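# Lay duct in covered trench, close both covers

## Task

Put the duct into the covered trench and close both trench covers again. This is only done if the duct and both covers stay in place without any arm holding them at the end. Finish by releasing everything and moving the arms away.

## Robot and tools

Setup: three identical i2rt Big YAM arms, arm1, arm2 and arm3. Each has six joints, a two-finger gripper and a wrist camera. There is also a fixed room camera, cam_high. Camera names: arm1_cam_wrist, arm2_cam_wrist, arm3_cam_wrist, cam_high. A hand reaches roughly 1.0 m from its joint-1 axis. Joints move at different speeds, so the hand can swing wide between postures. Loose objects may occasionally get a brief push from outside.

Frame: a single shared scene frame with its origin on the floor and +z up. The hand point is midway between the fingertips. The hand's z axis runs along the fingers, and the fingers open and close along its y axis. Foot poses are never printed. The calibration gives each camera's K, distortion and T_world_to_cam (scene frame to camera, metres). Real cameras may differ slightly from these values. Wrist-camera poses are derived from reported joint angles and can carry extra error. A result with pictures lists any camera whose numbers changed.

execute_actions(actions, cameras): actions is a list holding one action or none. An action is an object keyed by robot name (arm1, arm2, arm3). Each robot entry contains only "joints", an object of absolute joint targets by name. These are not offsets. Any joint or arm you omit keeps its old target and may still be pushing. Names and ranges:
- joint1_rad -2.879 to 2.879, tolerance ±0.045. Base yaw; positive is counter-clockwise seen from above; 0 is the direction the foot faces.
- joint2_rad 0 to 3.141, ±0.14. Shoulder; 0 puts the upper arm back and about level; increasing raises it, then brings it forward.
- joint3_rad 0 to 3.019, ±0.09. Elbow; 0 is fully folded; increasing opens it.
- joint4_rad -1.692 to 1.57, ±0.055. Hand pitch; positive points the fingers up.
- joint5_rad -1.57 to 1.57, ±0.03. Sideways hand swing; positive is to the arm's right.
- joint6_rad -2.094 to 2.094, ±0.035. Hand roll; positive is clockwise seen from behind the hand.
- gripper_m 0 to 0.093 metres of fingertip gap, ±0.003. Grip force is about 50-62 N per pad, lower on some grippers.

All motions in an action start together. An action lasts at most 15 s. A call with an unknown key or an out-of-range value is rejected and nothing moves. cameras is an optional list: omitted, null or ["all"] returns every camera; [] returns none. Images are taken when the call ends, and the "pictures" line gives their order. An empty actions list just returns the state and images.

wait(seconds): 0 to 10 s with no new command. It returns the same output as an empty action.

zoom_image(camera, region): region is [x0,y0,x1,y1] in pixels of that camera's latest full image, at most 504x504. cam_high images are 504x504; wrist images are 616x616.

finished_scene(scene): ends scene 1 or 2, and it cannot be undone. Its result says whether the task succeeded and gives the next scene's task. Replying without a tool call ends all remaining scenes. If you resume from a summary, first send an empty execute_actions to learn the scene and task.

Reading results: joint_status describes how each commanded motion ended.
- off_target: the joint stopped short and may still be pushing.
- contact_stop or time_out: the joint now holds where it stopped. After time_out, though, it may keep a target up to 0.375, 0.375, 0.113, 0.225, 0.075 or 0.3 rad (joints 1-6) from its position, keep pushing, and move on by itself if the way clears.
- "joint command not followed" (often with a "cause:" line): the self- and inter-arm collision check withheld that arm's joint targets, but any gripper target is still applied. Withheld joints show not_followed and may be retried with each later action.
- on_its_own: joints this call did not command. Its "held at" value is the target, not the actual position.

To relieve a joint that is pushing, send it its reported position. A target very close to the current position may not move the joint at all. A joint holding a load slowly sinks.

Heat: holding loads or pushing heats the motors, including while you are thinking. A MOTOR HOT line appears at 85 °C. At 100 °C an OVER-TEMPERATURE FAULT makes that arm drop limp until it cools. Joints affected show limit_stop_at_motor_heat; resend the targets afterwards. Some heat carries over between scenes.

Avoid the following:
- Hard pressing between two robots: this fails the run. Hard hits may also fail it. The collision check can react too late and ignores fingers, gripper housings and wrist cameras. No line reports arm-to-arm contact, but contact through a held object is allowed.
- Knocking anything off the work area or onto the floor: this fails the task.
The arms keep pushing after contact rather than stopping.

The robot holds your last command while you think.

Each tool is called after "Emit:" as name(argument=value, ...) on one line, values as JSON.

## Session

Emit:
execute_actions(actions=[])

Scene clock: 0.00 s.
arm1.joint_positions: joint1_rad=-0.010 joint2_rad=+0.486 joint3_rad=+1.477 joint4_rad=-1.266 joint5_rad=+0.072 joint6_rad=-0.159 gripper_m=+0.094
arm1.joint_status: not commanded
arm1.hand: x=-0.7959 y=-0.0825 z=+1.5113 quat_wxyz=(-0.593, +0.048, -0.800, +0.069) (m; scene frame)
arm2.joint_positions: joint1_rad=+0.266 joint2_rad=+0.460 joint3_rad=+1.427 joint4_rad=-1.310 joint5_rad=+0.250 joint6_rad=+0.342 gripper_m=+0.094
arm2.joint_status: not commanded
arm2.hand: x=+0.0236 y=-0.3882 z=+1.3139 quat_wxyz=(-0.345, +0.512, -0.633, -0.467) (m; scene frame)
arm3.joint_positions: joint1_rad=-0.486 joint2_rad=+0.598 joint3_rad=+1.382 joint4_rad=-1.156 joint5_rad=+0.056 joint6_rad=+0.321 gripper_m=+0.094
arm3.joint_status: not commanded
arm3.hand: x=+0.7427 y=+0.0121 z=+1.4757 quat_wxyz=(+0.063, -0.764, +0.321, +0.556) (m; scene frame)
pictures: arm1_cam_wrist, arm2_cam_wrist, arm3_cam_wrist, cam_high
camera_calibration (this result's frames):
arm1_cam_wrist: T_world_to_cam=[[-0.00598125, -0.98511, 0.171821, -0.344951], [-0.789157, -0.10088, -0.60585, 0.286754], [0.614162, -0.139218, -0.776803, 1.77469], [0, 0, 0, 1]] pos_world=[-0.865715, -0.0638193, 1.61158]
arm2_cam_wrist: T_world_to_cam=[[0.968151, -0.0540583, -0.244463, 0.279297], [-0.184416, -0.814373, -0.550261, 0.419899], [-0.169338, 0.577818, -0.798405, 1.39836], [0, 0, 0, 1]] pos_world=[0.0438294, -0.450946, 1.41579]
arm3_cam_wrist: T_world_to_cam=[[0.563228, 0.783719, -0.261838, -0.0432034], [0.603201, -0.606539, -0.517937, 0.336459], [-0.564732, 0.133776, -0.81436, 1.74421], [0, 0, 0, 1]] pos_world=[0.806393, 0.00460145, 1.58337]
Images, in order (width x height): arm1_cam_wrist 616x616, arm2_cam_wrist 616x616, arm3_cam_wrist 616x616, cam_high 504x504.

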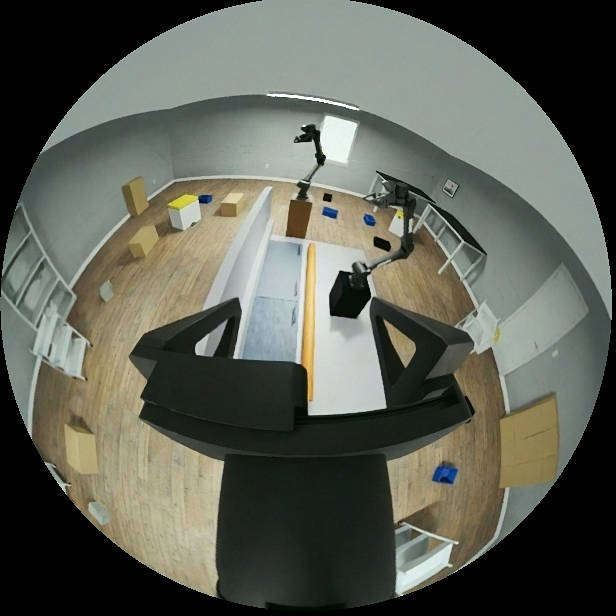

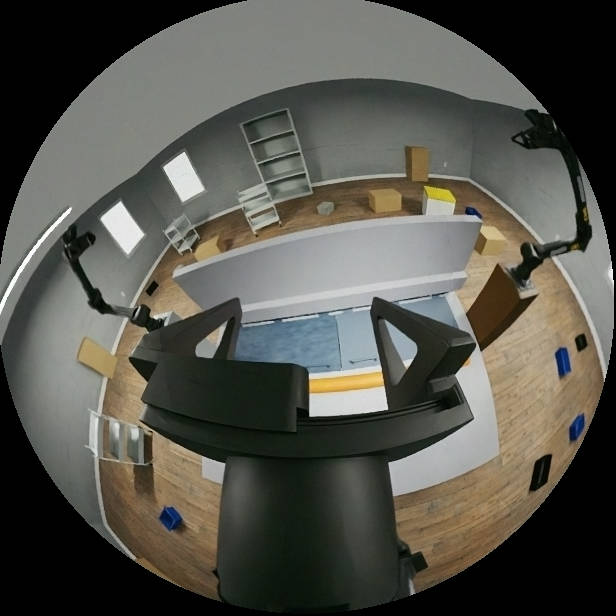

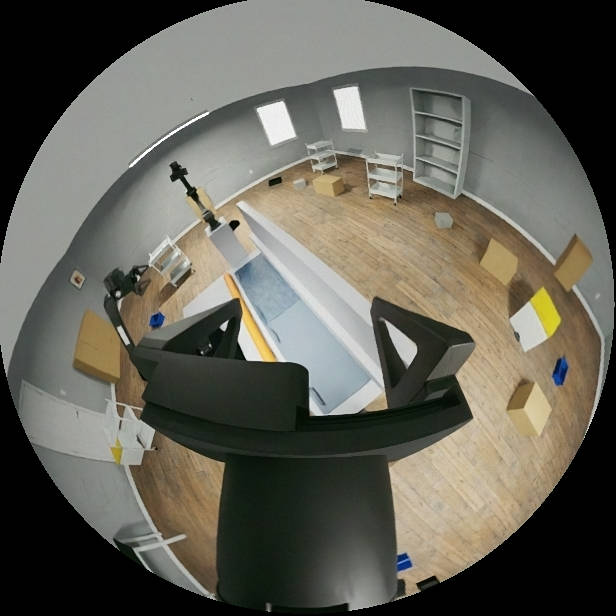

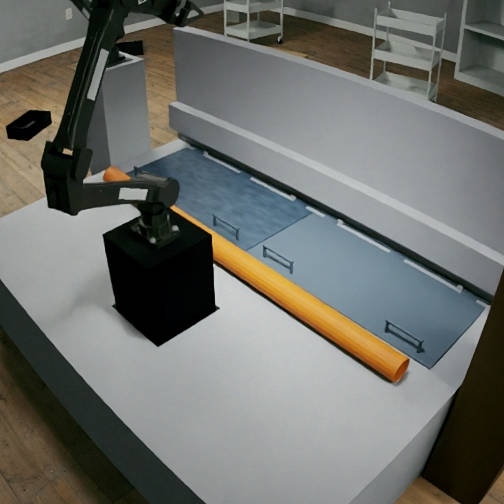

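Emit:
execute_actions(actions=[{"arm1":{"joints":{"joint1_rad":-0.3,"joint2_rad":2.55,"joint3_rad":0.97,"joint4_rad":0.04,"joint5_rad":0,"joint6_rad":-0.253,"gripper_m":0.05}},"arm2":{"joints":{"joint1_rad":0.115,"joint2_rad":1.97,"joint3_rad":0.54,"joint4_rad":-0.13,"joint5_rad":0,"joint6_rad":1.755}},"arm3":{"joints":{"joint1_rad":0.122,"joint2_rad":2.56,"joint3_rad":0.96,"joint4_rad":0.06,"joint5_rad":0,"joint6_rad":0.176,"gripper_m":0.05}}}])

Scene clock: 2.43 s.
arm1.joint_positions: joint1_rad=-0.295 joint2_rad=+2.549 joint3_rad=+0.967 joint4_rad=+0.028 joint5_rad=+0.001 joint6_rad=-0.244 gripper_m=+0.050
arm1.joint_status: all done
arm1.hand: x=-0.6149 y=-0.1682 z=+0.5456 quat_wxyz=(+0.000, -0.012, -1.000, +0.000) (m; scene frame)
arm2.joint_positions: joint1_rad=+0.125 joint2_rad=+1.976 joint3_rad=+0.540 joint4_rad=-0.142 joint5_rad=+0.003 joint6_rad=+1.748 gripper_m=+0.094
arm2.joint_status: all done
arm2.hand: x=-0.0163 y=-0.2705 z=+0.5483 quat_wxyz=(-0.002, -0.005, -1.000, +0.003) (m; scene frame)
arm3.joint_positions: joint1_rad=+0.130 joint2_rad=+2.562 joint3_rad=+0.956 joint4_rad=+0.045 joint5_rad=+0.002 joint6_rad=+0.189 gripper_m=+0.050
arm3.joint_status: all done
arm3.hand: x=+0.6156 y=-0.1590 z=+0.5459 quat_wxyz=(+0.003, -1.000, +0.010, -0.003) (m; scene frame)
pictures: arm1_cam_wrist, arm2_cam_wrist, arm3_cam_wrist, cam_high
camera_calibration (this result's frames):
arm1_cam_wrist: T_world_to_cam=[[-0.0205036, -0.999787, 0.00235113, -0.181286], [-0.817539, 0.0181196, 0.575588, -0.806205], [-0.575508, 0.00987949, -0.817736, 0.217326], [0, 0, 0, 1]] pos_world=[-0.537748, -0.168787, 0.642184]
arm2_cam_wrist: T_world_to_cam=[[-0.0204877, -0.999643, 0.0171613, -0.278234], [-0.814744, 0.0266418, 0.579209, -0.314971], [-0.579459, -0.00211538, -0.814998, 0.557877], [0, 0, 0, 1]] pos_world=[0.0609458, -0.268563, 0.641878]
arm3_cam_wrist: T_world_to_cam=[[0.0204612, 0.999747, 0.00932086, 0.139535], [0.818231, -0.0221021, 0.574464, -0.808068], [0.574525, -0.0041276, -0.818477, 0.217093], [0, 0, 0, 1]] pos_world=[0.533606, -0.156463, 0.640591]
Images, in order (width x height): arm1_cam_wrist 616x616, arm2_cam_wrist 616x616, arm3_cam_wrist 616x616, cam_high 504x504.

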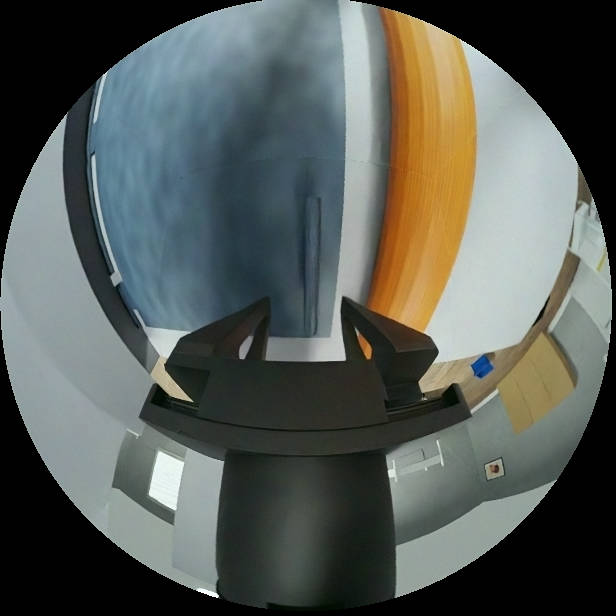

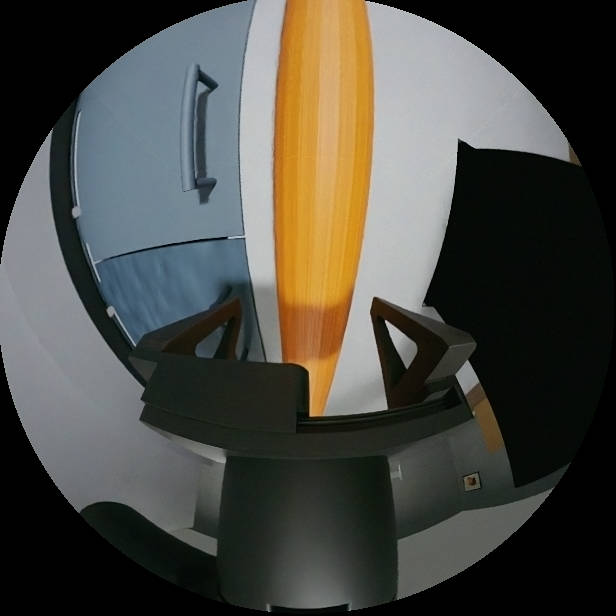

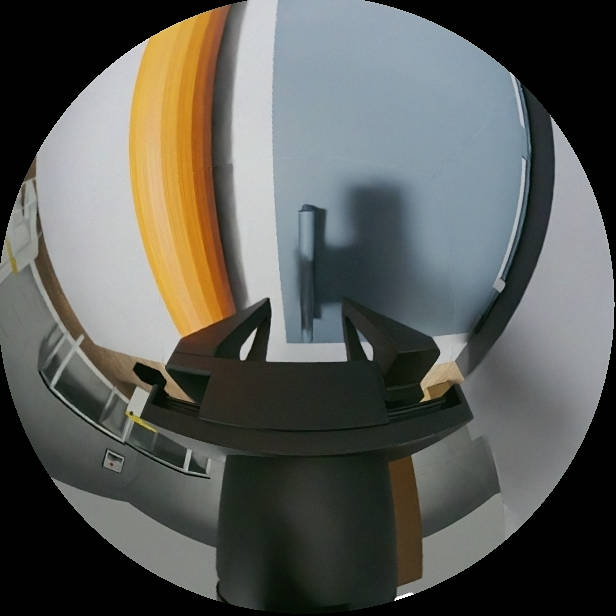

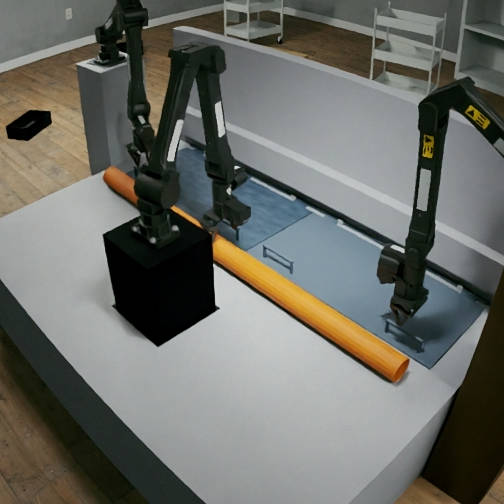

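Emit:
execute_actions(actions=[{"arm1":{"joints":{"joint1_rad":-0.305,"joint2_rad":2.79,"joint3_rad":1.122,"joint4_rad":0.13}},"arm3":{"joints":{"joint1_rad":0.125,"joint2_rad":2.805,"joint3_rad":1.108,"joint4_rad":0.155}},"arm2":{"joints":{"joint2_rad":2.125,"joint3_rad":0.55,"joint4_rad":0.02}}}], cameras=["arm2_cam_wrist"])

Emit:
execute_actions(actions=[{"arm1":{"joints":{"gripper_m":0.0}},"arm3":{"joints":{"gripper_m":0.0}},"arm2":{"joints":{"joint2_rad":2.245,"joint3_rad":0.595,"joint4_rad":0.095}}}])

Scene clock: 3.97 s.
arm1.joint_positions: joint1_rad=-0.295 joint2_rad=+2.768 joint3_rad=+1.123 joint4_rad=+0.130 joint5_rad=+0.001 joint6_rad=-0.250 gripper_m=+0.050
arm1.joint_status: all done
arm1.hand: x=-0.6058 y=-0.1710 z=+0.4667 quat_wxyz=(-0.019, -0.009, -1.000, +0.006) (m; scene frame)
arm2.joint_positions: joint1_rad=+0.125 joint2_rad=+2.136 joint3_rad=+0.542 joint4_rad=+0.009 joint5_rad=+0.003 joint6_rad=+1.748 gripper_m=+0.094
arm2.joint_status: all done
arm2.hand: x=-0.0141 y=-0.2839 z=+0.5070 quat_wxyz=(-0.003, -0.005, -1.000, +0.007) (m; scene frame)
arm3.joint_positions: joint1_rad=+0.130 joint2_rad=+2.779 joint3_rad=+1.110 joint4_rad=+0.153 joint5_rad=+0.004 joint6_rad=+0.186 gripper_m=+0.050
arm3.joint_status: all done
arm3.hand: x=+0.6058 y=-0.1604 z=+0.4680 quat_wxyz=(+0.000, -1.000, +0.008, +0.020) (m; scene frame)
pictures: arm2_cam_wrist
camera_calibration (this result's frames):
arm2_cam_wrist: T_world_to_cam=[[-0.0212771, -0.99947, 0.02465, -0.294571], [-0.815463, 0.0316138, 0.577946, -0.286784], [-0.578418, -0.00780418, -0.815703, 0.524215], [0, 0, 0, 1]] pos_world=[0.0630863, -0.281257, 0.60061]
Images, in order (width x height): arm2_cam_wrist 616x616.

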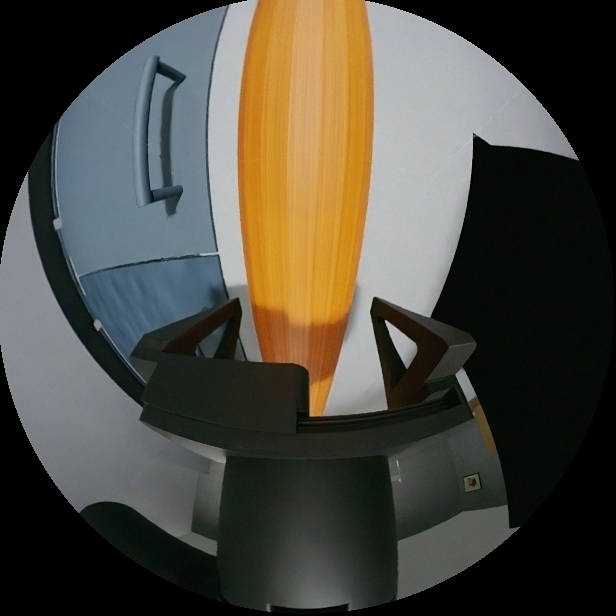

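Scene clock: 4.83 s.
arm1.joint_positions: joint1_rad=-0.298 joint2_rad=+2.768 joint3_rad=+1.123 joint4_rad=+0.130 joint5_rad=+0.003 joint6_rad=-0.247 gripper_m=+0.007
arm1.joint_status: gripper_m off_target (ended at +0.007, target +0.000)
arm1.hand: x=-0.6062 y=-0.1725 z=+0.4667 quat_wxyz=(-0.019, -0.012, -1.000, +0.007) (m; scene frame)
arm2.joint_positions: joint1_rad=+0.125 joint2_rad=+2.251 joint3_rad=+0.590 joint4_rad=+0.085 joint5_rad=+0.001 joint6_rad=+1.749 gripper_m=+0.094
arm2.joint_status: all done
arm2.hand: x=-0.0156 y=-0.2771 z=+0.4766 quat_wxyz=(-0.001, -0.005, -1.000, +0.003) (m; scene frame)
arm3.joint_positions: joint1_rad=+0.127 joint2_rad=+2.779 joint3_rad=+1.110 joint4_rad=+0.153 joint5_rad=+0.007 joint6_rad=+0.184 gripper_m=+0.007
arm3.joint_status: gripper_m off_target (ended at +0.007, target +0.000)
arm3.hand: x=+0.6057 y=-0.1589 z=+0.4679 quat_wxyz=(+0.001, -1.000, +0.008, +0.020) (m; scene frame)
pictures: arm1_cam_wrist, arm2_cam_wrist, arm3_cam_wrist, cam_high
camera_calibration (this result's frames):
arm1_cam_wrist: T_world_to_cam=[[-0.0208694, -0.999673, 0.0147529, -0.19116], [-0.838329, 0.0255377, 0.544566, -0.750401], [-0.544765, -0.00100302, -0.838588, 0.184285], [0, 0, 0, 1]] pos_world=[-0.53268, -0.17175, 0.566002]
arm2_cam_wrist: T_world_to_cam=[[-0.0216064, -0.999618, 0.0172126, -0.283598], [-0.81337, 0.0275867, 0.581092, -0.273302], [-0.581345, -0.00144489, -0.813656, 0.499362], [0, 0, 0, 1]] pos_world=[0.0618787, -0.275229, 0.570004]
arm3_cam_wrist: T_world_to_cam=[[0.0176794, 0.99983, 0.00515174, 0.143998], [0.843344, -0.0176797, 0.537083, -0.752163], [0.537083, -0.00515058, -0.843514, 0.193183], [0, 0, 0, 1]] pos_world=[0.528032, -0.156276, 0.566184]
Images, in order (width x height): arm1_cam_wrist 616x616, arm2_cam_wrist 616x616, arm3_cam_wrist 616x616, cam_high 504x504.

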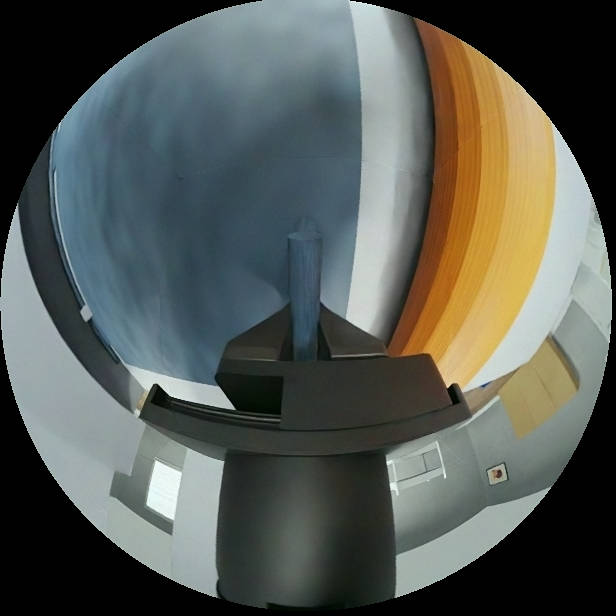

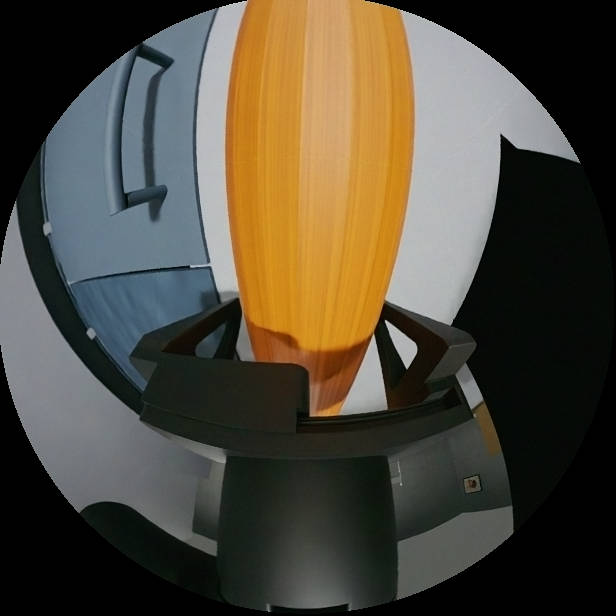

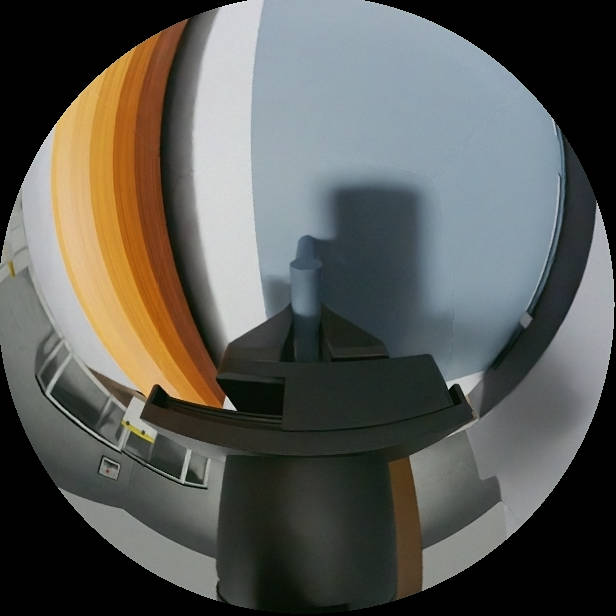

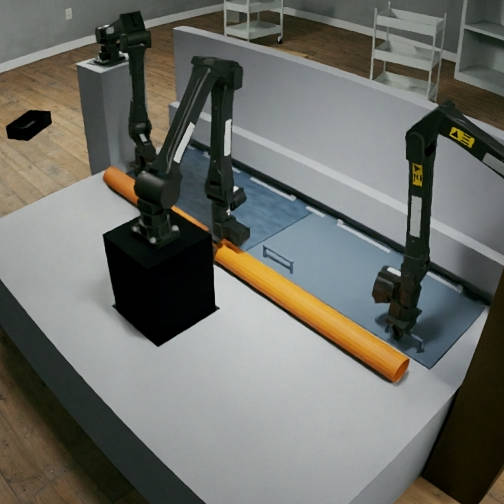

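Emit:
execute_actions(actions=[{"arm1":{"joints":{"joint1_rad":-0.21,"joint2_rad":2.47,"joint3_rad":0.93,"joint4_rad":0.02,"joint6_rad":-0.175}},"arm3":{"joints":{"joint1_rad":0.03,"joint2_rad":2.48,"joint3_rad":0.93,"joint4_rad":0.025,"joint6_rad":0.09}},"arm2":{"joints":{"joint2_rad":2.325,"joint3_rad":0.612,"joint4_rad":0.14}}}], cameras=["arm2_cam_wrist"])

Emit:
execute_actions(actions=[{"arm1":{"joints":{"joint1_rad":0.03,"joint2_rad":2.09,"joint3_rad":0.75,"joint4_rad":-0.19,"joint6_rad":0.06}},"arm3":{"joints":{"joint1_rad":-0.21,"joint2_rad":2.11,"joint3_rad":0.78,"joint4_rad":-0.2,"joint6_rad":-0.14}},"arm2":{"joints":{"gripper_m":0.04}}}], cameras=["arm2_cam_wrist"])

Emit:
execute_actions(actions=[{"arm1":{"joints":{"joint1_rad":0.345,"joint2_rad":1.925,"joint3_rad":0.8,"joint4_rad":-0.41,"joint6_rad":0.375}},"arm3":{"joints":{"joint1_rad":-0.495,"joint2_rad":1.965,"joint3_rad":0.86,"joint4_rad":-0.44,"joint6_rad":-0.425}},"arm2":{"joints":{"joint2_rad":2.14,"joint3_rad":0.58,"joint4_rad":0.04}}}], cameras=["cam_high"])

Scene clock: 11.10 s.
arm1.joint_positions: joint1_rad=-0.238 joint2_rad=+2.562 joint3_rad=+0.972 joint4_rad=+0.060 joint5_rad=+0.035 joint6_rad=-0.186 gripper_m=+0.007
arm1.joint_status: all done
arm1.hand: x=-0.6070 y=-0.1540 z=+0.5412 quat_wxyz=(-0.008, -0.013, -1.000, +0.019) (m; scene frame)
arm2.joint_positions: joint1_rad=+0.125 joint2_rad=+2.318 joint3_rad=+0.607 joint4_rad=+0.130 joint5_rad=+0.001 joint6_rad=+1.749 gripper_m=+0.094
arm2.joint_status: all done
arm2.hand: x=-0.0149 y=-0.2810 z=+0.4588 quat_wxyz=(-0.001, -0.005, -1.000, +0.005) (m; scene frame)
arm3.joint_positions: joint1_rad=+0.061 joint2_rad=+2.572 joint3_rad=+0.964 joint4_rad=+0.068 joint5_rad=-0.034 joint6_rad=+0.117 gripper_m=+0.007
arm3.joint_status: all done
arm3.hand: x=+0.6073 y=-0.1410 z=+0.5426 quat_wxyz=(-0.016, -1.000, +0.008, +0.006) (m; scene frame)
pictures: arm2_cam_wrist
camera_calibration (this result's frames):
arm2_cam_wrist: T_world_to_cam=[[-0.0220041, -0.999514, 0.0220811, -0.289386], [-0.813842, 0.0307358, 0.580273, -0.261013], [-0.58067, -0.00520215, -0.814122, 0.48436], [0, 0, 0, 1]] pos_world=[0.0624625, -0.278704, 0.552177]
Images, in order (width x height): arm2_cam_wrist 616x616.

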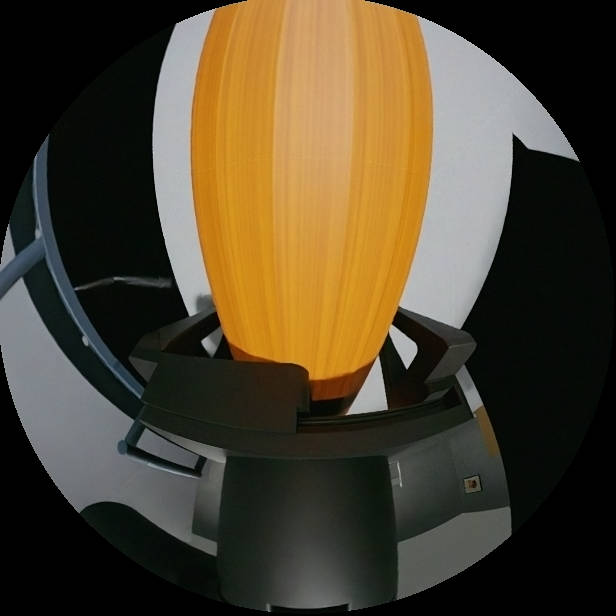

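Scene clock: 12.17 s.
arm1.joint_positions: joint1_rad=+0.007 joint2_rad=+2.158 joint3_rad=+0.771 joint4_rad=-0.152 joint5_rad=+0.045 joint6_rad=+0.058 gripper_m=+0.007
arm1.joint_status: all done
arm1.hand: x=-0.6076 y=-0.0652 z=+0.6751 quat_wxyz=(-0.009, -0.013, -1.000, +0.020) (m; scene frame)
arm2.joint_positions: joint1_rad=+0.125 joint2_rad=+2.318 joint3_rad=+0.607 joint4_rad=+0.133 joint5_rad=+0.002 joint6_rad=+1.761 gripper_m=+0.073
arm2.joint_status: gripper_m off_target (ended at +0.073, target +0.040)
arm2.hand: x=-0.0150 y=-0.2800 z=+0.4588 quat_wxyz=(-0.001, -0.011, -1.000, +0.003) (m; scene frame)
arm3.joint_positions: joint1_rad=-0.180 joint2_rad=+2.180 joint3_rad=+0.790 joint4_rad=-0.169 joint5_rad=-0.050 joint6_rad=-0.125 gripper_m=+0.007
arm3.joint_status: all done
arm3.hand: x=+0.6104 y=-0.0562 z=+0.6737 quat_wxyz=(-0.021, -1.000, +0.007, +0.001) (m; scene frame)
pictures: arm2_cam_wrist
camera_calibration (this result's frames):
arm2_cam_wrist: T_world_to_cam=[[-0.0342009, -0.99925, 0.0181557, -0.286696], [-0.81355, 0.0383873, 0.580227, -0.258956], [-0.580489, 0.0050737, -0.814252, 0.487354], [0, 0, 0, 1]] pos_world=[0.0624251, -0.279013, 0.552288]
Images, in order (width x height): arm2_cam_wrist 616x616.

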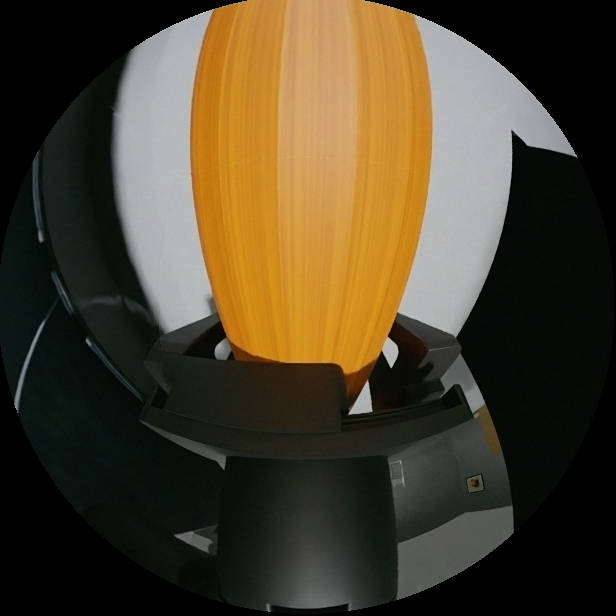

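Scene clock: 13.33 s.
arm1.joint_positions: joint1_rad=+0.303 joint2_rad=+1.961 joint3_rad=+0.793 joint4_rad=-0.385 joint5_rad=+0.062 joint6_rad=+0.357 gripper_m=+0.007
arm1.joint_status: all done
arm1.hand: x=-0.6066 y=+0.0441 z=+0.7466 quat_wxyz=(-0.011, -0.014, -1.000, +0.024) (m; scene frame)
arm2.joint_positions: joint1_rad=+0.125 joint2_rad=+2.187 joint3_rad=+0.584 joint4_rad=+0.042 joint5_rad=-0.001 joint6_rad=+1.756 gripper_m=+0.073
arm2.joint_status: all done
arm2.hand: x=-0.0176 y=-0.2677 z=+0.4935 quat_wxyz=(+0.002, -0.009, -1.000, -0.005) (m; scene frame)
arm3.joint_positions: joint1_rad=-0.449 joint2_rad=+2.005 joint3_rad=+0.839 joint4_rad=-0.422 joint5_rad=-0.060 joint6_rad=-0.398 gripper_m=+0.007
arm3.joint_status: joint1_rad off_target (ended at -0.449, target -0.495); the others done
arm3.hand: x=+0.6114 y=+0.0463 z=+0.7423 quat_wxyz=(-0.028, -1.000, +0.006, -0.004) (m; scene frame)
pictures: cam_high
Images, in order (width x height): cam_high 504x504.

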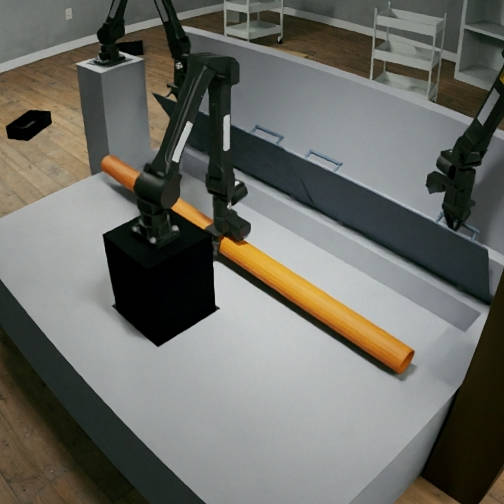

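Same as before.

Emit:
execute_actions(actions=[{"arm2":{"joints":{"joint1_rad":0.015,"joint2_rad":2.21,"joint3_rad":1.09,"joint4_rad":-0.365,"joint6_rad":1.62}}}], cameras=["cam_high"])

Emit:
execute_actions(actions=[{"arm2":{"joints":{"joint2_rad":2.38,"joint3_rad":1.25,"joint4_rad":-0.32}}}], cameras=["cam_high"])

Scene clock: 15.07 s.
arm1.joint_positions: joint1_rad=+0.303 joint2_rad=+1.961 joint3_rad=+0.793 joint4_rad=-0.385 joint5_rad=+0.062 joint6_rad=+0.357 gripper_m=+0.007
arm1.joint_status: not commanded
arm1.hand: x=-0.6066 y=+0.0441 z=+0.7466 quat_wxyz=(-0.011, -0.014, -1.000, +0.024) (m; scene frame)
arm2.joint_positions: joint1_rad=+0.011 joint2_rad=+2.285 joint3_rad=+1.073 joint4_rad=-0.361 joint5_rad=-0.005 joint6_rad=+1.619 gripper_m=+0.073
arm2.joint_status: all done
arm2.hand: x=+0.0053 y=-0.0958 z=+0.4894 quat_wxyz=(+0.002, +0.003, -1.000, +0.001) (m; scene frame)
arm3.joint_positions: joint1_rad=-0.449 joint2_rad=+2.005 joint3_rad=+0.839 joint4_rad=-0.422 joint5_rad=-0.060 joint6_rad=-0.398 gripper_m=+0.007
arm3.joint_status: not commanded
arm3.hand: x=+0.6114 y=+0.0463 z=+0.7423 quat_wxyz=(-0.028, -1.000, +0.006, -0.004) (m; scene frame)
pictures: cam_high
Images, in order (width x height): cam_high 504x504.

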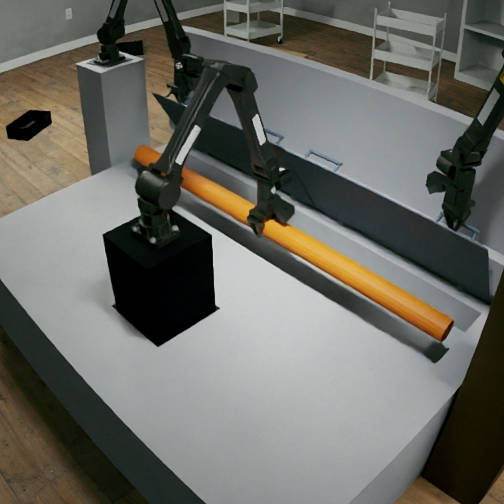

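Scene clock: 16.03 s.
arm1.joint_positions: joint1_rad=+0.303 joint2_rad=+1.961 joint3_rad=+0.793 joint4_rad=-0.385 joint5_rad=+0.062 joint6_rad=+0.357 gripper_m=+0.007
arm1.joint_status: not commanded
arm1.hand: x=-0.6066 y=+0.0441 z=+0.7466 quat_wxyz=(-0.011, -0.014, -1.000, +0.024) (m; scene frame)
arm2.joint_positions: joint1_rad=+0.011 joint2_rad=+2.481 joint3_rad=+1.210 joint4_rad=-0.323 joint5_rad=-0.004 joint6_rad=+1.619 gripper_m=+0.073
arm2.joint_status: all done
arm2.hand: x=+0.0046 y=-0.0814 z=+0.4192 quat_wxyz=(+0.001, +0.003, -1.000, +0.012) (m; scene frame)
arm3.joint_positions: joint1_rad=-0.449 joint2_rad=+2.005 joint3_rad=+0.839 joint4_rad=-0.422 joint5_rad=-0.060 joint6_rad=-0.398 gripper_m=+0.007
arm3.joint_status: not commanded
arm3.hand: x=+0.6114 y=+0.0463 z=+0.7423 quat_wxyz=(-0.028, -1.000, +0.006, -0.004) (m; scene frame)
pictures: cam_high
Images, in order (width x height): cam_high 504x504.

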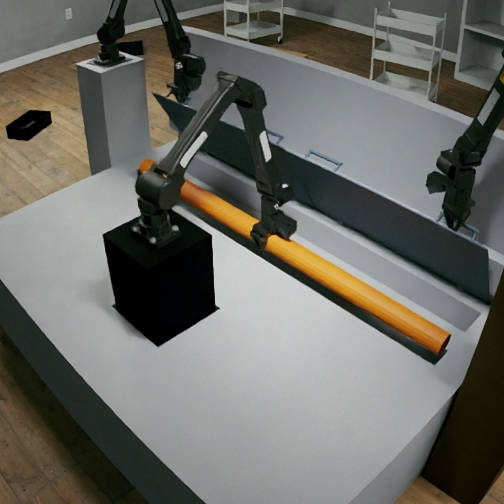

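Emit:
execute_actions(actions=[{"arm2":{"joints":{"joint2_rad":2.55,"joint3_rad":1.41,"joint4_rad":-0.29}}}], cameras=["cam_high"])

Emit:
execute_actions(actions=[{"arm2":{"joints":{"joint2_rad":2.62,"joint3_rad":1.43,"joint4_rad":-0.26}}}], cameras=["cam_high"])

Scene clock: 17.67 s.
arm1.joint_positions: joint1_rad=+0.303 joint2_rad=+1.961 joint3_rad=+0.793 joint4_rad=-0.385 joint5_rad=+0.062 joint6_rad=+0.357 gripper_m=+0.007
arm1.joint_status: not commanded
arm1.hand: x=-0.6066 y=+0.0441 z=+0.7466 quat_wxyz=(-0.011, -0.014, -1.000, +0.024) (m; scene frame)
arm2.joint_positions: joint1_rad=+0.011 joint2_rad=+2.644 joint3_rad=+1.380 joint4_rad=-0.292 joint5_rad=-0.001 joint6_rad=+1.619 gripper_m=+0.073
arm2.joint_status: all done
arm2.hand: x=+0.0032 y=-0.0451 z=+0.3622 quat_wxyz=(+0.001, +0.003, -1.000, -0.007) (m; scene frame)
arm3.joint_positions: joint1_rad=-0.449 joint2_rad=+2.005 joint3_rad=+0.839 joint4_rad=-0.422 joint5_rad=-0.060 joint6_rad=-0.398 gripper_m=+0.007
arm3.joint_status: not commanded
arm3.hand: x=+0.6114 y=+0.0463 z=+0.7423 quat_wxyz=(-0.028, -1.000, +0.006, -0.004) (m; scene frame)
pictures: cam_high
Images, in order (width x height): cam_high 504x504.

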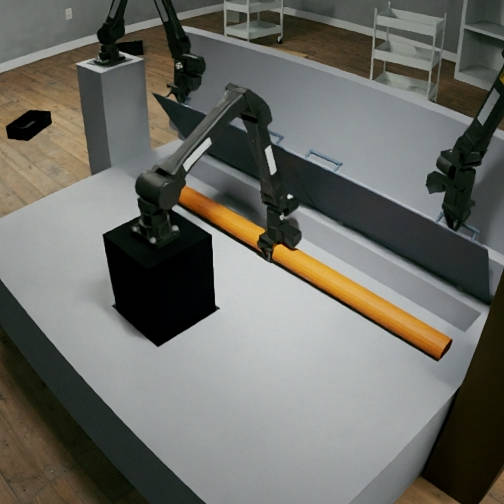

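Scene clock: 18.33 s.
arm1.joint_positions: joint1_rad=+0.303 joint2_rad=+1.961 joint3_rad=+0.793 joint4_rad=-0.385 joint5_rad=+0.062 joint6_rad=+0.357 gripper_m=+0.007
arm1.joint_status: not commanded
arm1.hand: x=-0.6066 y=+0.0441 z=+0.7466 quat_wxyz=(-0.011, -0.014, -1.000, +0.024) (m; scene frame)
arm2.joint_positions: joint1_rad=+0.011 joint2_rad=+2.674 joint3_rad=+1.390 joint4_rad=-0.269 joint5_rad=+0.003 joint6_rad=+1.619 gripper_m=+0.073
arm2.joint_status: all done
arm2.hand: x=+0.0039 y=-0.0476 z=+0.3493 quat_wxyz=(-0.001, +0.003, -1.000, -0.009) (m; scene frame)
arm3.joint_positions: joint1_rad=-0.449 joint2_rad=+2.005 joint3_rad=+0.839 joint4_rad=-0.422 joint5_rad=-0.060 joint6_rad=-0.398 gripper_m=+0.007
arm3.joint_status: not commanded
arm3.hand: x=+0.6114 y=+0.0463 z=+0.7423 quat_wxyz=(-0.028, -1.000, +0.006, -0.004) (m; scene frame)
pictures: cam_high
Images, in order (width x height): cam_high 504x504.

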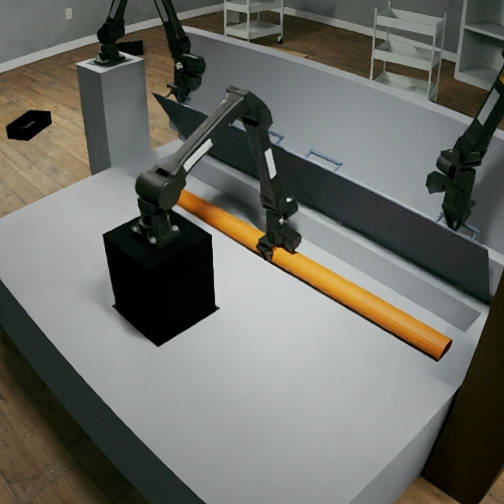

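Emit:
execute_actions(actions=[{"arm2":{"joints":{"joint2_rad":2.665,"joint3_rad":1.39,"joint4_rad":-0.27,"gripper_m":0.093}}}], cameras=[])

Emit:
execute_actions(actions=[{"arm2":{"joints":{"joint2_rad":2.4,"joint3_rad":1.21,"joint4_rad":-0.37}}}], cameras=["arm2_cam_wrist"])

Emit:
execute_actions(actions=[{"arm2":{"joints":{"joint2_rad":1.9,"joint3_rad":0.52,"joint4_rad":-0.25}}}], cameras=["cam_high"])

Emit:
execute_actions(actions=[{"arm1":{"joints":{"joint1_rad":0.02,"joint2_rad":2.1,"joint3_rad":0.77,"joint4_rad":-0.16,"joint6_rad":0.055}},"arm3":{"joints":{"joint1_rad":-0.19,"joint2_rad":2.12,"joint3_rad":0.79,"joint4_rad":-0.18,"joint6_rad":-0.126}},"arm2":{"joints":{"joint2_rad":1.3,"joint3_rad":0.5,"joint4_rad":-0.7}}}], cameras=[])

Emit:
execute_actions(actions=[{"arm1":{"joints":{"joint1_rad":-0.225,"joint2_rad":2.48,"joint3_rad":0.96,"joint4_rad":0.05,"joint6_rad":-0.182}},"arm3":{"joints":{"joint1_rad":0.045,"joint2_rad":2.48,"joint3_rad":0.955,"joint4_rad":0.05,"joint6_rad":0.104}}}], cameras=[])

Emit:
execute_actions(actions=[{"arm1":{"joints":{"joint1_rad":-0.3,"joint2_rad":2.7,"joint3_rad":1.11,"joint4_rad":0.12,"joint6_rad":-0.26}},"arm3":{"joints":{"joint1_rad":0.122,"joint2_rad":2.7,"joint3_rad":1.1,"joint4_rad":0.14,"joint6_rad":0.185}}}], cameras=["cam_high"])

Scene clock: 19.90 s.
arm1.joint_positions: joint1_rad=+0.303 joint2_rad=+1.961 joint3_rad=+0.793 joint4_rad=-0.385 joint5_rad=+0.062 joint6_rad=+0.357 gripper_m=+0.007
arm1.joint_status: not commanded
arm1.hand: x=-0.6066 y=+0.0441 z=+0.7466 quat_wxyz=(-0.011, -0.014, -1.000, +0.024) (m; scene frame)
arm2.joint_positions: joint1_rad=+0.011 joint2_rad=+2.674 joint3_rad=+1.390 joint4_rad=-0.269 joint5_rad=+0.003 joint6_rad=+1.619 gripper_m=+0.093
arm2.joint_status: all done
arm2.hand: x=+0.0039 y=-0.0477 z=+0.3493 quat_wxyz=(-0.001, +0.003, -1.000, -0.009) (m; scene frame)
arm3.joint_positions: joint1_rad=-0.449 joint2_rad=+2.005 joint3_rad=+0.839 joint4_rad=-0.422 joint5_rad=-0.060 joint6_rad=-0.398 gripper_m=+0.007
arm3.joint_status: not commanded
arm3.hand: x=+0.6114 y=+0.0463 z=+0.7423 quat_wxyz=(-0.028, -1.000, +0.006, -0.004) (m; scene frame)
pictures: none
No camera images: the call's "cameras" was empty. Leave "cameras" out to get every camera's image.

Scene clock: 21.10 s.
arm1.joint_positions: joint1_rad=+0.303 joint2_rad=+1.961 joint3_rad=+0.793 joint4_rad=-0.385 joint5_rad=+0.062 joint6_rad=+0.357 gripper_m=+0.007
arm1.joint_status: not commanded
arm1.hand: x=-0.6066 y=+0.0441 z=+0.7466 quat_wxyz=(-0.011, -0.014, -1.000, +0.024) (m; scene frame)
arm2.joint_positions: joint1_rad=+0.011 joint2_rad=+2.393 joint3_rad=+1.211 joint4_rad=-0.365 joint5_rad=+0.002 joint6_rad=+1.620 gripper_m=+0.093
arm2.joint_status: all done
arm2.hand: x=+0.0042 y=-0.0545 z=+0.4601 quat_wxyz=(+0.000, +0.002, -1.000, -0.012) (m; scene frame)
arm3.joint_positions: joint1_rad=-0.449 joint2_rad=+2.005 joint3_rad=+0.839 joint4_rad=-0.422 joint5_rad=-0.060 joint6_rad=-0.398 gripper_m=+0.007
arm3.joint_status: not commanded
arm3.hand: x=+0.6114 y=+0.0463 z=+0.7423 quat_wxyz=(-0.028, -1.000, +0.006, -0.004) (m; scene frame)
pictures: arm2_cam_wrist
camera_calibration (this result's frames):
arm2_cam_wrist: T_world_to_cam=[[-0.00711243, -0.999894, -0.0127362, -0.0466305], [-0.812959, -0.00163456, 0.582318, -0.255904], [-0.582277, 0.0144957, -0.812861, 0.498221], [0, 0, 0, 1]] pos_world=[0.0817314, -0.0542659, 0.553408]
Images, in order (width x height): arm2_cam_wrist 616x616.

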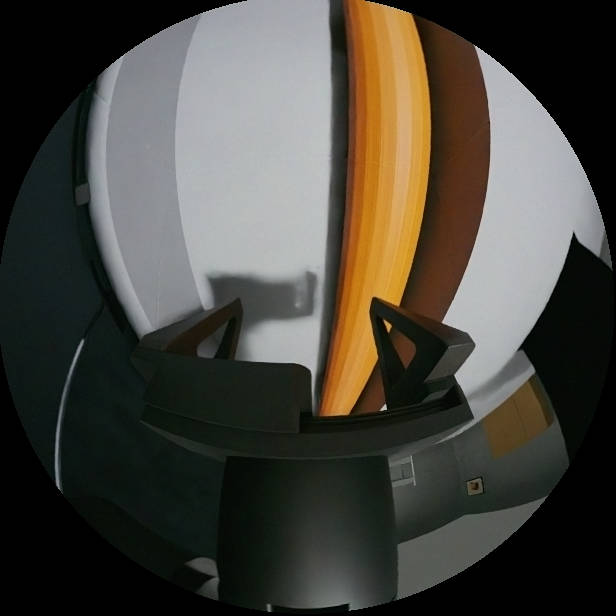

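Scene clock: 22.67 s.
arm1.joint_positions: joint1_rad=+0.303 joint2_rad=+1.961 joint3_rad=+0.793 joint4_rad=-0.385 joint5_rad=+0.062 joint6_rad=+0.357 gripper_m=+0.007
arm1.joint_status: not commanded
arm1.hand: x=-0.6066 y=+0.0441 z=+0.7466 quat_wxyz=(-0.011, -0.014, -1.000, +0.024) (m; scene frame)
arm2.joint_positions: joint1_rad=+0.011 joint2_rad=+1.900 joint3_rad=+0.516 joint4_rad=-0.257 joint5_rad=+0.002 joint6_rad=+1.620 gripper_m=+0.093
arm2.joint_status: all done
arm2.hand: x=+0.0167 y=-0.2885 z=+0.5670 quat_wxyz=(-0.003, +0.002, -0.999, +0.035) (m; scene frame)
arm3.joint_positions: joint1_rad=-0.449 joint2_rad=+2.005 joint3_rad=+0.839 joint4_rad=-0.422 joint5_rad=-0.060 joint6_rad=-0.398 gripper_m=+0.007
arm3.joint_status: not commanded
arm3.hand: x=+0.6114 y=+0.0463 z=+0.7423 quat_wxyz=(-0.028, -1.000, +0.006, -0.004) (m; scene frame)
pictures: cam_high
Images, in order (width x height): cam_high 504x504.

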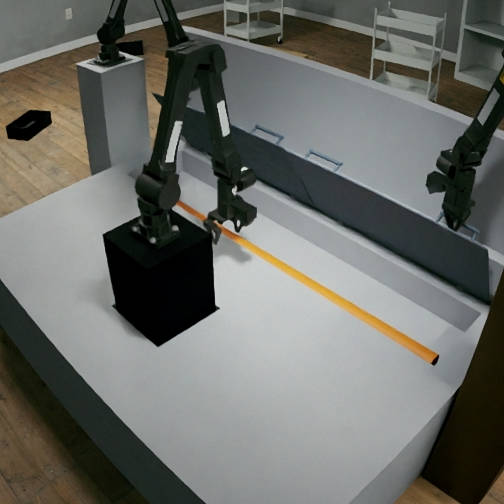

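Scene clock: 23.87 s.
arm1.joint_positions: joint1_rad=-0.005 joint2_rad=+2.151 joint3_rad=+0.768 joint4_rad=-0.152 joint5_rad=+0.004 joint6_rad=+0.050 gripper_m=+0.008
arm1.joint_status: all done
arm1.hand: x=-0.6069 y=-0.0622 z=+0.6771 quat_wxyz=(-0.010, -0.014, -1.000, -0.001) (m; scene frame)
arm2.joint_positions: joint1_rad=+0.011 joint2_rad=+1.301 joint3_rad=+0.505 joint4_rad=-0.690 joint5_rad=+0.002 joint6_rad=+1.620 gripper_m=+0.093
arm2.joint_status: all done
arm2.hand: x=+0.0161 y=-0.2763 z=+0.7165 quat_wxyz=(+0.001, +0.002, -0.999, -0.042) (m; scene frame)
arm3.joint_positions: joint1_rad=-0.159 joint2_rad=+2.183 joint3_rad=+0.791 joint4_rad=-0.168 joint5_rad=-0.006 joint6_rad=-0.106 gripper_m=+0.007
arm3.joint_status: all done
arm3.hand: x=+0.6105 y=-0.0560 z=+0.6726 quat_wxyz=(+0.001, -1.000, +0.006, -0.002) (m; scene frame)
pictures: none
No camera images: the call's "cameras" was empty. Leave "cameras" out to get every camera's image.

Scene clock: 24.97 s.
arm1.joint_positions: joint1_rad=-0.257 joint2_rad=+2.528 joint3_rad=+0.958 joint4_rad=+0.027 joint5_rad=-0.054 joint6_rad=-0.203 gripper_m=+0.007
arm1.joint_status: all done
arm1.hand: x=-0.6056 y=-0.1464 z=+0.5532 quat_wxyz=(-0.012, -0.014, -1.000, -0.025) (m; scene frame)
arm2.joint_positions: joint1_rad=+0.011 joint2_rad=+1.301 joint3_rad=+0.505 joint4_rad=-0.690 joint5_rad=+0.002 joint6_rad=+1.620 gripper_m=+0.093
arm2.joint_status: not commanded
arm2.hand: x=+0.0161 y=-0.2763 z=+0.7165 quat_wxyz=(+0.001, +0.002, -0.999, -0.042) (m; scene frame)
arm3.joint_positions: joint1_rad=+0.084 joint2_rad=+2.538 joint3_rad=+0.953 joint4_rad=+0.030 joint5_rad=+0.060 joint6_rad=+0.136 gripper_m=+0.007
arm3.joint_status: all done
arm3.hand: x=+0.6065 y=-0.1332 z=+0.5545 quat_wxyz=(+0.032, -0.999, +0.006, +0.004) (m; scene frame)
pictures: none
No camera images: the call's "cameras" was empty. Leave "cameras" out to get every camera's image.

Scene clock: 26.00 s.
arm1.joint_positions: joint1_rad=-0.306 joint2_rad=+2.757 joint3_rad=+1.123 joint4_rad=+0.109 joint5_rad=-0.020 joint6_rad=-0.254 gripper_m=+0.007
arm1.joint_status: all done
arm1.hand: x=-0.6054 y=-0.1717 z=+0.4703 quat_wxyz=(-0.017, -0.013, -1.000, -0.006) (m; scene frame)
arm2.joint_positions: joint1_rad=+0.011 joint2_rad=+1.301 joint3_rad=+0.505 joint4_rad=-0.690 joint5_rad=+0.002 joint6_rad=+1.620 gripper_m=+0.093
arm2.joint_status: not commanded
arm2.hand: x=+0.0161 y=-0.2763 z=+0.7165 quat_wxyz=(+0.001, +0.002, -0.999, -0.042) (m; scene frame)
arm3.joint_positions: joint1_rad=+0.130 joint2_rad=+2.771 joint3_rad=+1.116 joint4_rad=+0.125 joint5_rad=+0.019 joint6_rad=+0.186 gripper_m=+0.007
arm3.joint_status: all done
arm3.hand: x=+0.6047 y=-0.1581 z=+0.4702 quat_wxyz=(+0.008, -1.000, +0.008, +0.014) (m; scene frame)
pictures: cam_high
Images, in order (width x height): cam_high 504x504.

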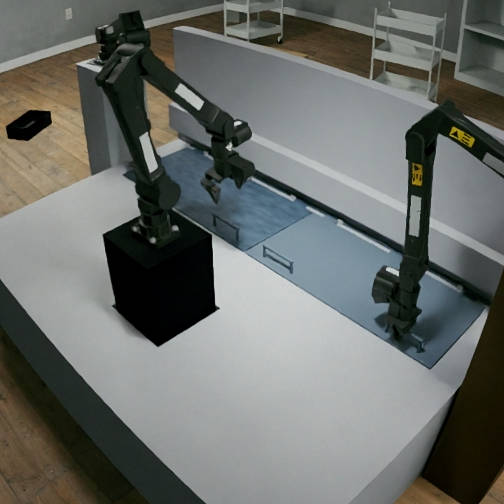

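The duct rolled to the front wall, but it is still inside the trench.

Emit:
execute_actions(actions=[{"arm1":{"joints":{"joint2_rad":2.78,"joint3_rad":1.122}},"arm3":{"joints":{"joint2_rad":2.79,"joint3_rad":1.11}}}], cameras=[])

Emit:
execute_actions(actions=[{"arm1":{"joints":{"gripper_m":0.05}},"arm3":{"joints":{"gripper_m":0.05}}}], cameras=[])

Emit:
execute_actions(actions=[{"arm1":{"joints":{"joint2_rad":2.2,"joint3_rad":0.8,"joint4_rad":-0.15}},"arm3":{"joints":{"joint2_rad":2.2,"joint3_rad":0.8,"joint4_rad":-0.15}}}], cameras=["cam_high"])

Emit:
finished_scene(scene=2)

Scene clock: 27.10 s.
arm1.joint_positions: joint1_rad=-0.306 joint2_rad=+2.766 joint3_rad=+1.129 joint4_rad=+0.109 joint5_rad=-0.019 joint6_rad=-0.254 gripper_m=+0.007
arm1.joint_status: all done
arm1.hand: x=-0.6063 y=-0.1718 z=+0.4672 quat_wxyz=(-0.016, -0.013, -1.000, -0.005) (m; scene frame)
arm2.joint_positions: joint1_rad=+0.011 joint2_rad=+1.301 joint3_rad=+0.505 joint4_rad=-0.690 joint5_rad=+0.002 joint6_rad=+1.620 gripper_m=+0.093
arm2.joint_status: not commanded
arm2.hand: x=+0.0161 y=-0.2763 z=+0.7165 quat_wxyz=(+0.001, +0.002, -0.999, -0.042) (m; scene frame)
arm3.joint_positions: joint1_rad=+0.130 joint2_rad=+2.777 joint3_rad=+1.117 joint4_rad=+0.126 joint5_rad=+0.018 joint6_rad=+0.186 gripper_m=+0.007
arm3.joint_status: all done
arm3.hand: x=+0.6063 y=-0.1580 z=+0.4683 quat_wxyz=(+0.008, -1.000, +0.008, +0.012) (m; scene frame)
pictures: none
No camera images: the call's "cameras" was empty. Leave "cameras" out to get every camera's image.

Scene clock: 27.70 s.
arm1.joint_positions: joint1_rad=-0.306 joint2_rad=+2.766 joint3_rad=+1.128 joint4_rad=+0.109 joint5_rad=-0.003 joint6_rad=-0.253 gripper_m=+0.050
arm1.joint_status: all done
arm1.hand: x=-0.6075 y=-0.1743 z=+0.4672 quat_wxyz=(-0.013, -0.013, -1.000, +0.002) (m; scene frame)
arm2.joint_positions: joint1_rad=+0.011 joint2_rad=+1.301 joint3_rad=+0.505 joint4_rad=-0.690 joint5_rad=+0.002 joint6_rad=+1.620 gripper_m=+0.093
arm2.joint_status: not commanded
arm2.hand: x=+0.0161 y=-0.2763 z=+0.7165 quat_wxyz=(+0.001, +0.002, -0.999, -0.042) (m; scene frame)
arm3.joint_positions: joint1_rad=+0.130 joint2_rad=+2.777 joint3_rad=+1.117 joint4_rad=+0.127 joint5_rad=+0.005 joint6_rad=+0.186 gripper_m=+0.050
arm3.joint_status: all done
arm3.hand: x=+0.6068 y=-0.1599 z=+0.4682 quat_wxyz=(+0.002, -1.000, +0.008, +0.011) (m; scene frame)
pictures: none
No camera images: the call's "cameras" was empty. Leave "cameras" out to get every camera's image.

Scene clock: 29.07 s.
arm1.joint_positions: joint1_rad=-0.306 joint2_rad=+2.200 joint3_rad=+0.804 joint4_rad=-0.142 joint5_rad=+0.002 joint6_rad=-0.254 gripper_m=+0.050
arm1.joint_status: all done
arm1.hand: x=-0.6143 y=-0.1729 z=+0.6626 quat_wxyz=(-0.008, -0.013, -1.000, +0.003) (m; scene frame)
arm2.joint_positions: joint1_rad=+0.011 joint2_rad=+1.301 joint3_rad=+0.505 joint4_rad=-0.690 joint5_rad=+0.002 joint6_rad=+1.620 gripper_m=+0.093
arm2.joint_status: not commanded
arm2.hand: x=+0.0161 y=-0.2763 z=+0.7165 quat_wxyz=(+0.001, +0.002, -0.999, -0.042) (m; scene frame)
arm3.joint_positions: joint1_rad=+0.130 joint2_rad=+2.197 joint3_rad=+0.802 joint4_rad=-0.139 joint5_rad=+0.005 joint6_rad=+0.186 gripper_m=+0.050
arm3.joint_status: all done
arm3.hand: x=+0.6038 y=-0.1610 z=+0.6680 quat_wxyz=(+0.002, -1.000, +0.008, +0.011) (m; scene frame)
pictures: cam_high
Images, in order (width x height): cam_high 504x504.

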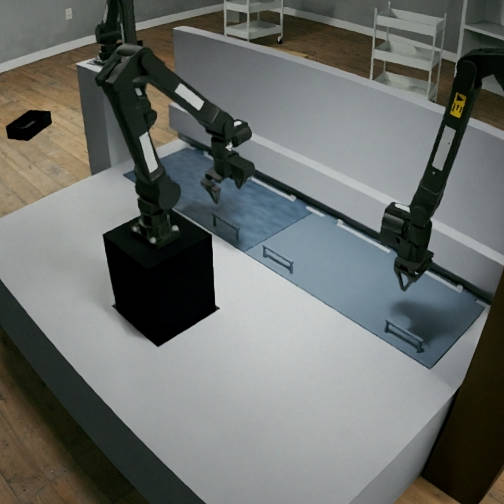

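The scene is finished: the task was done.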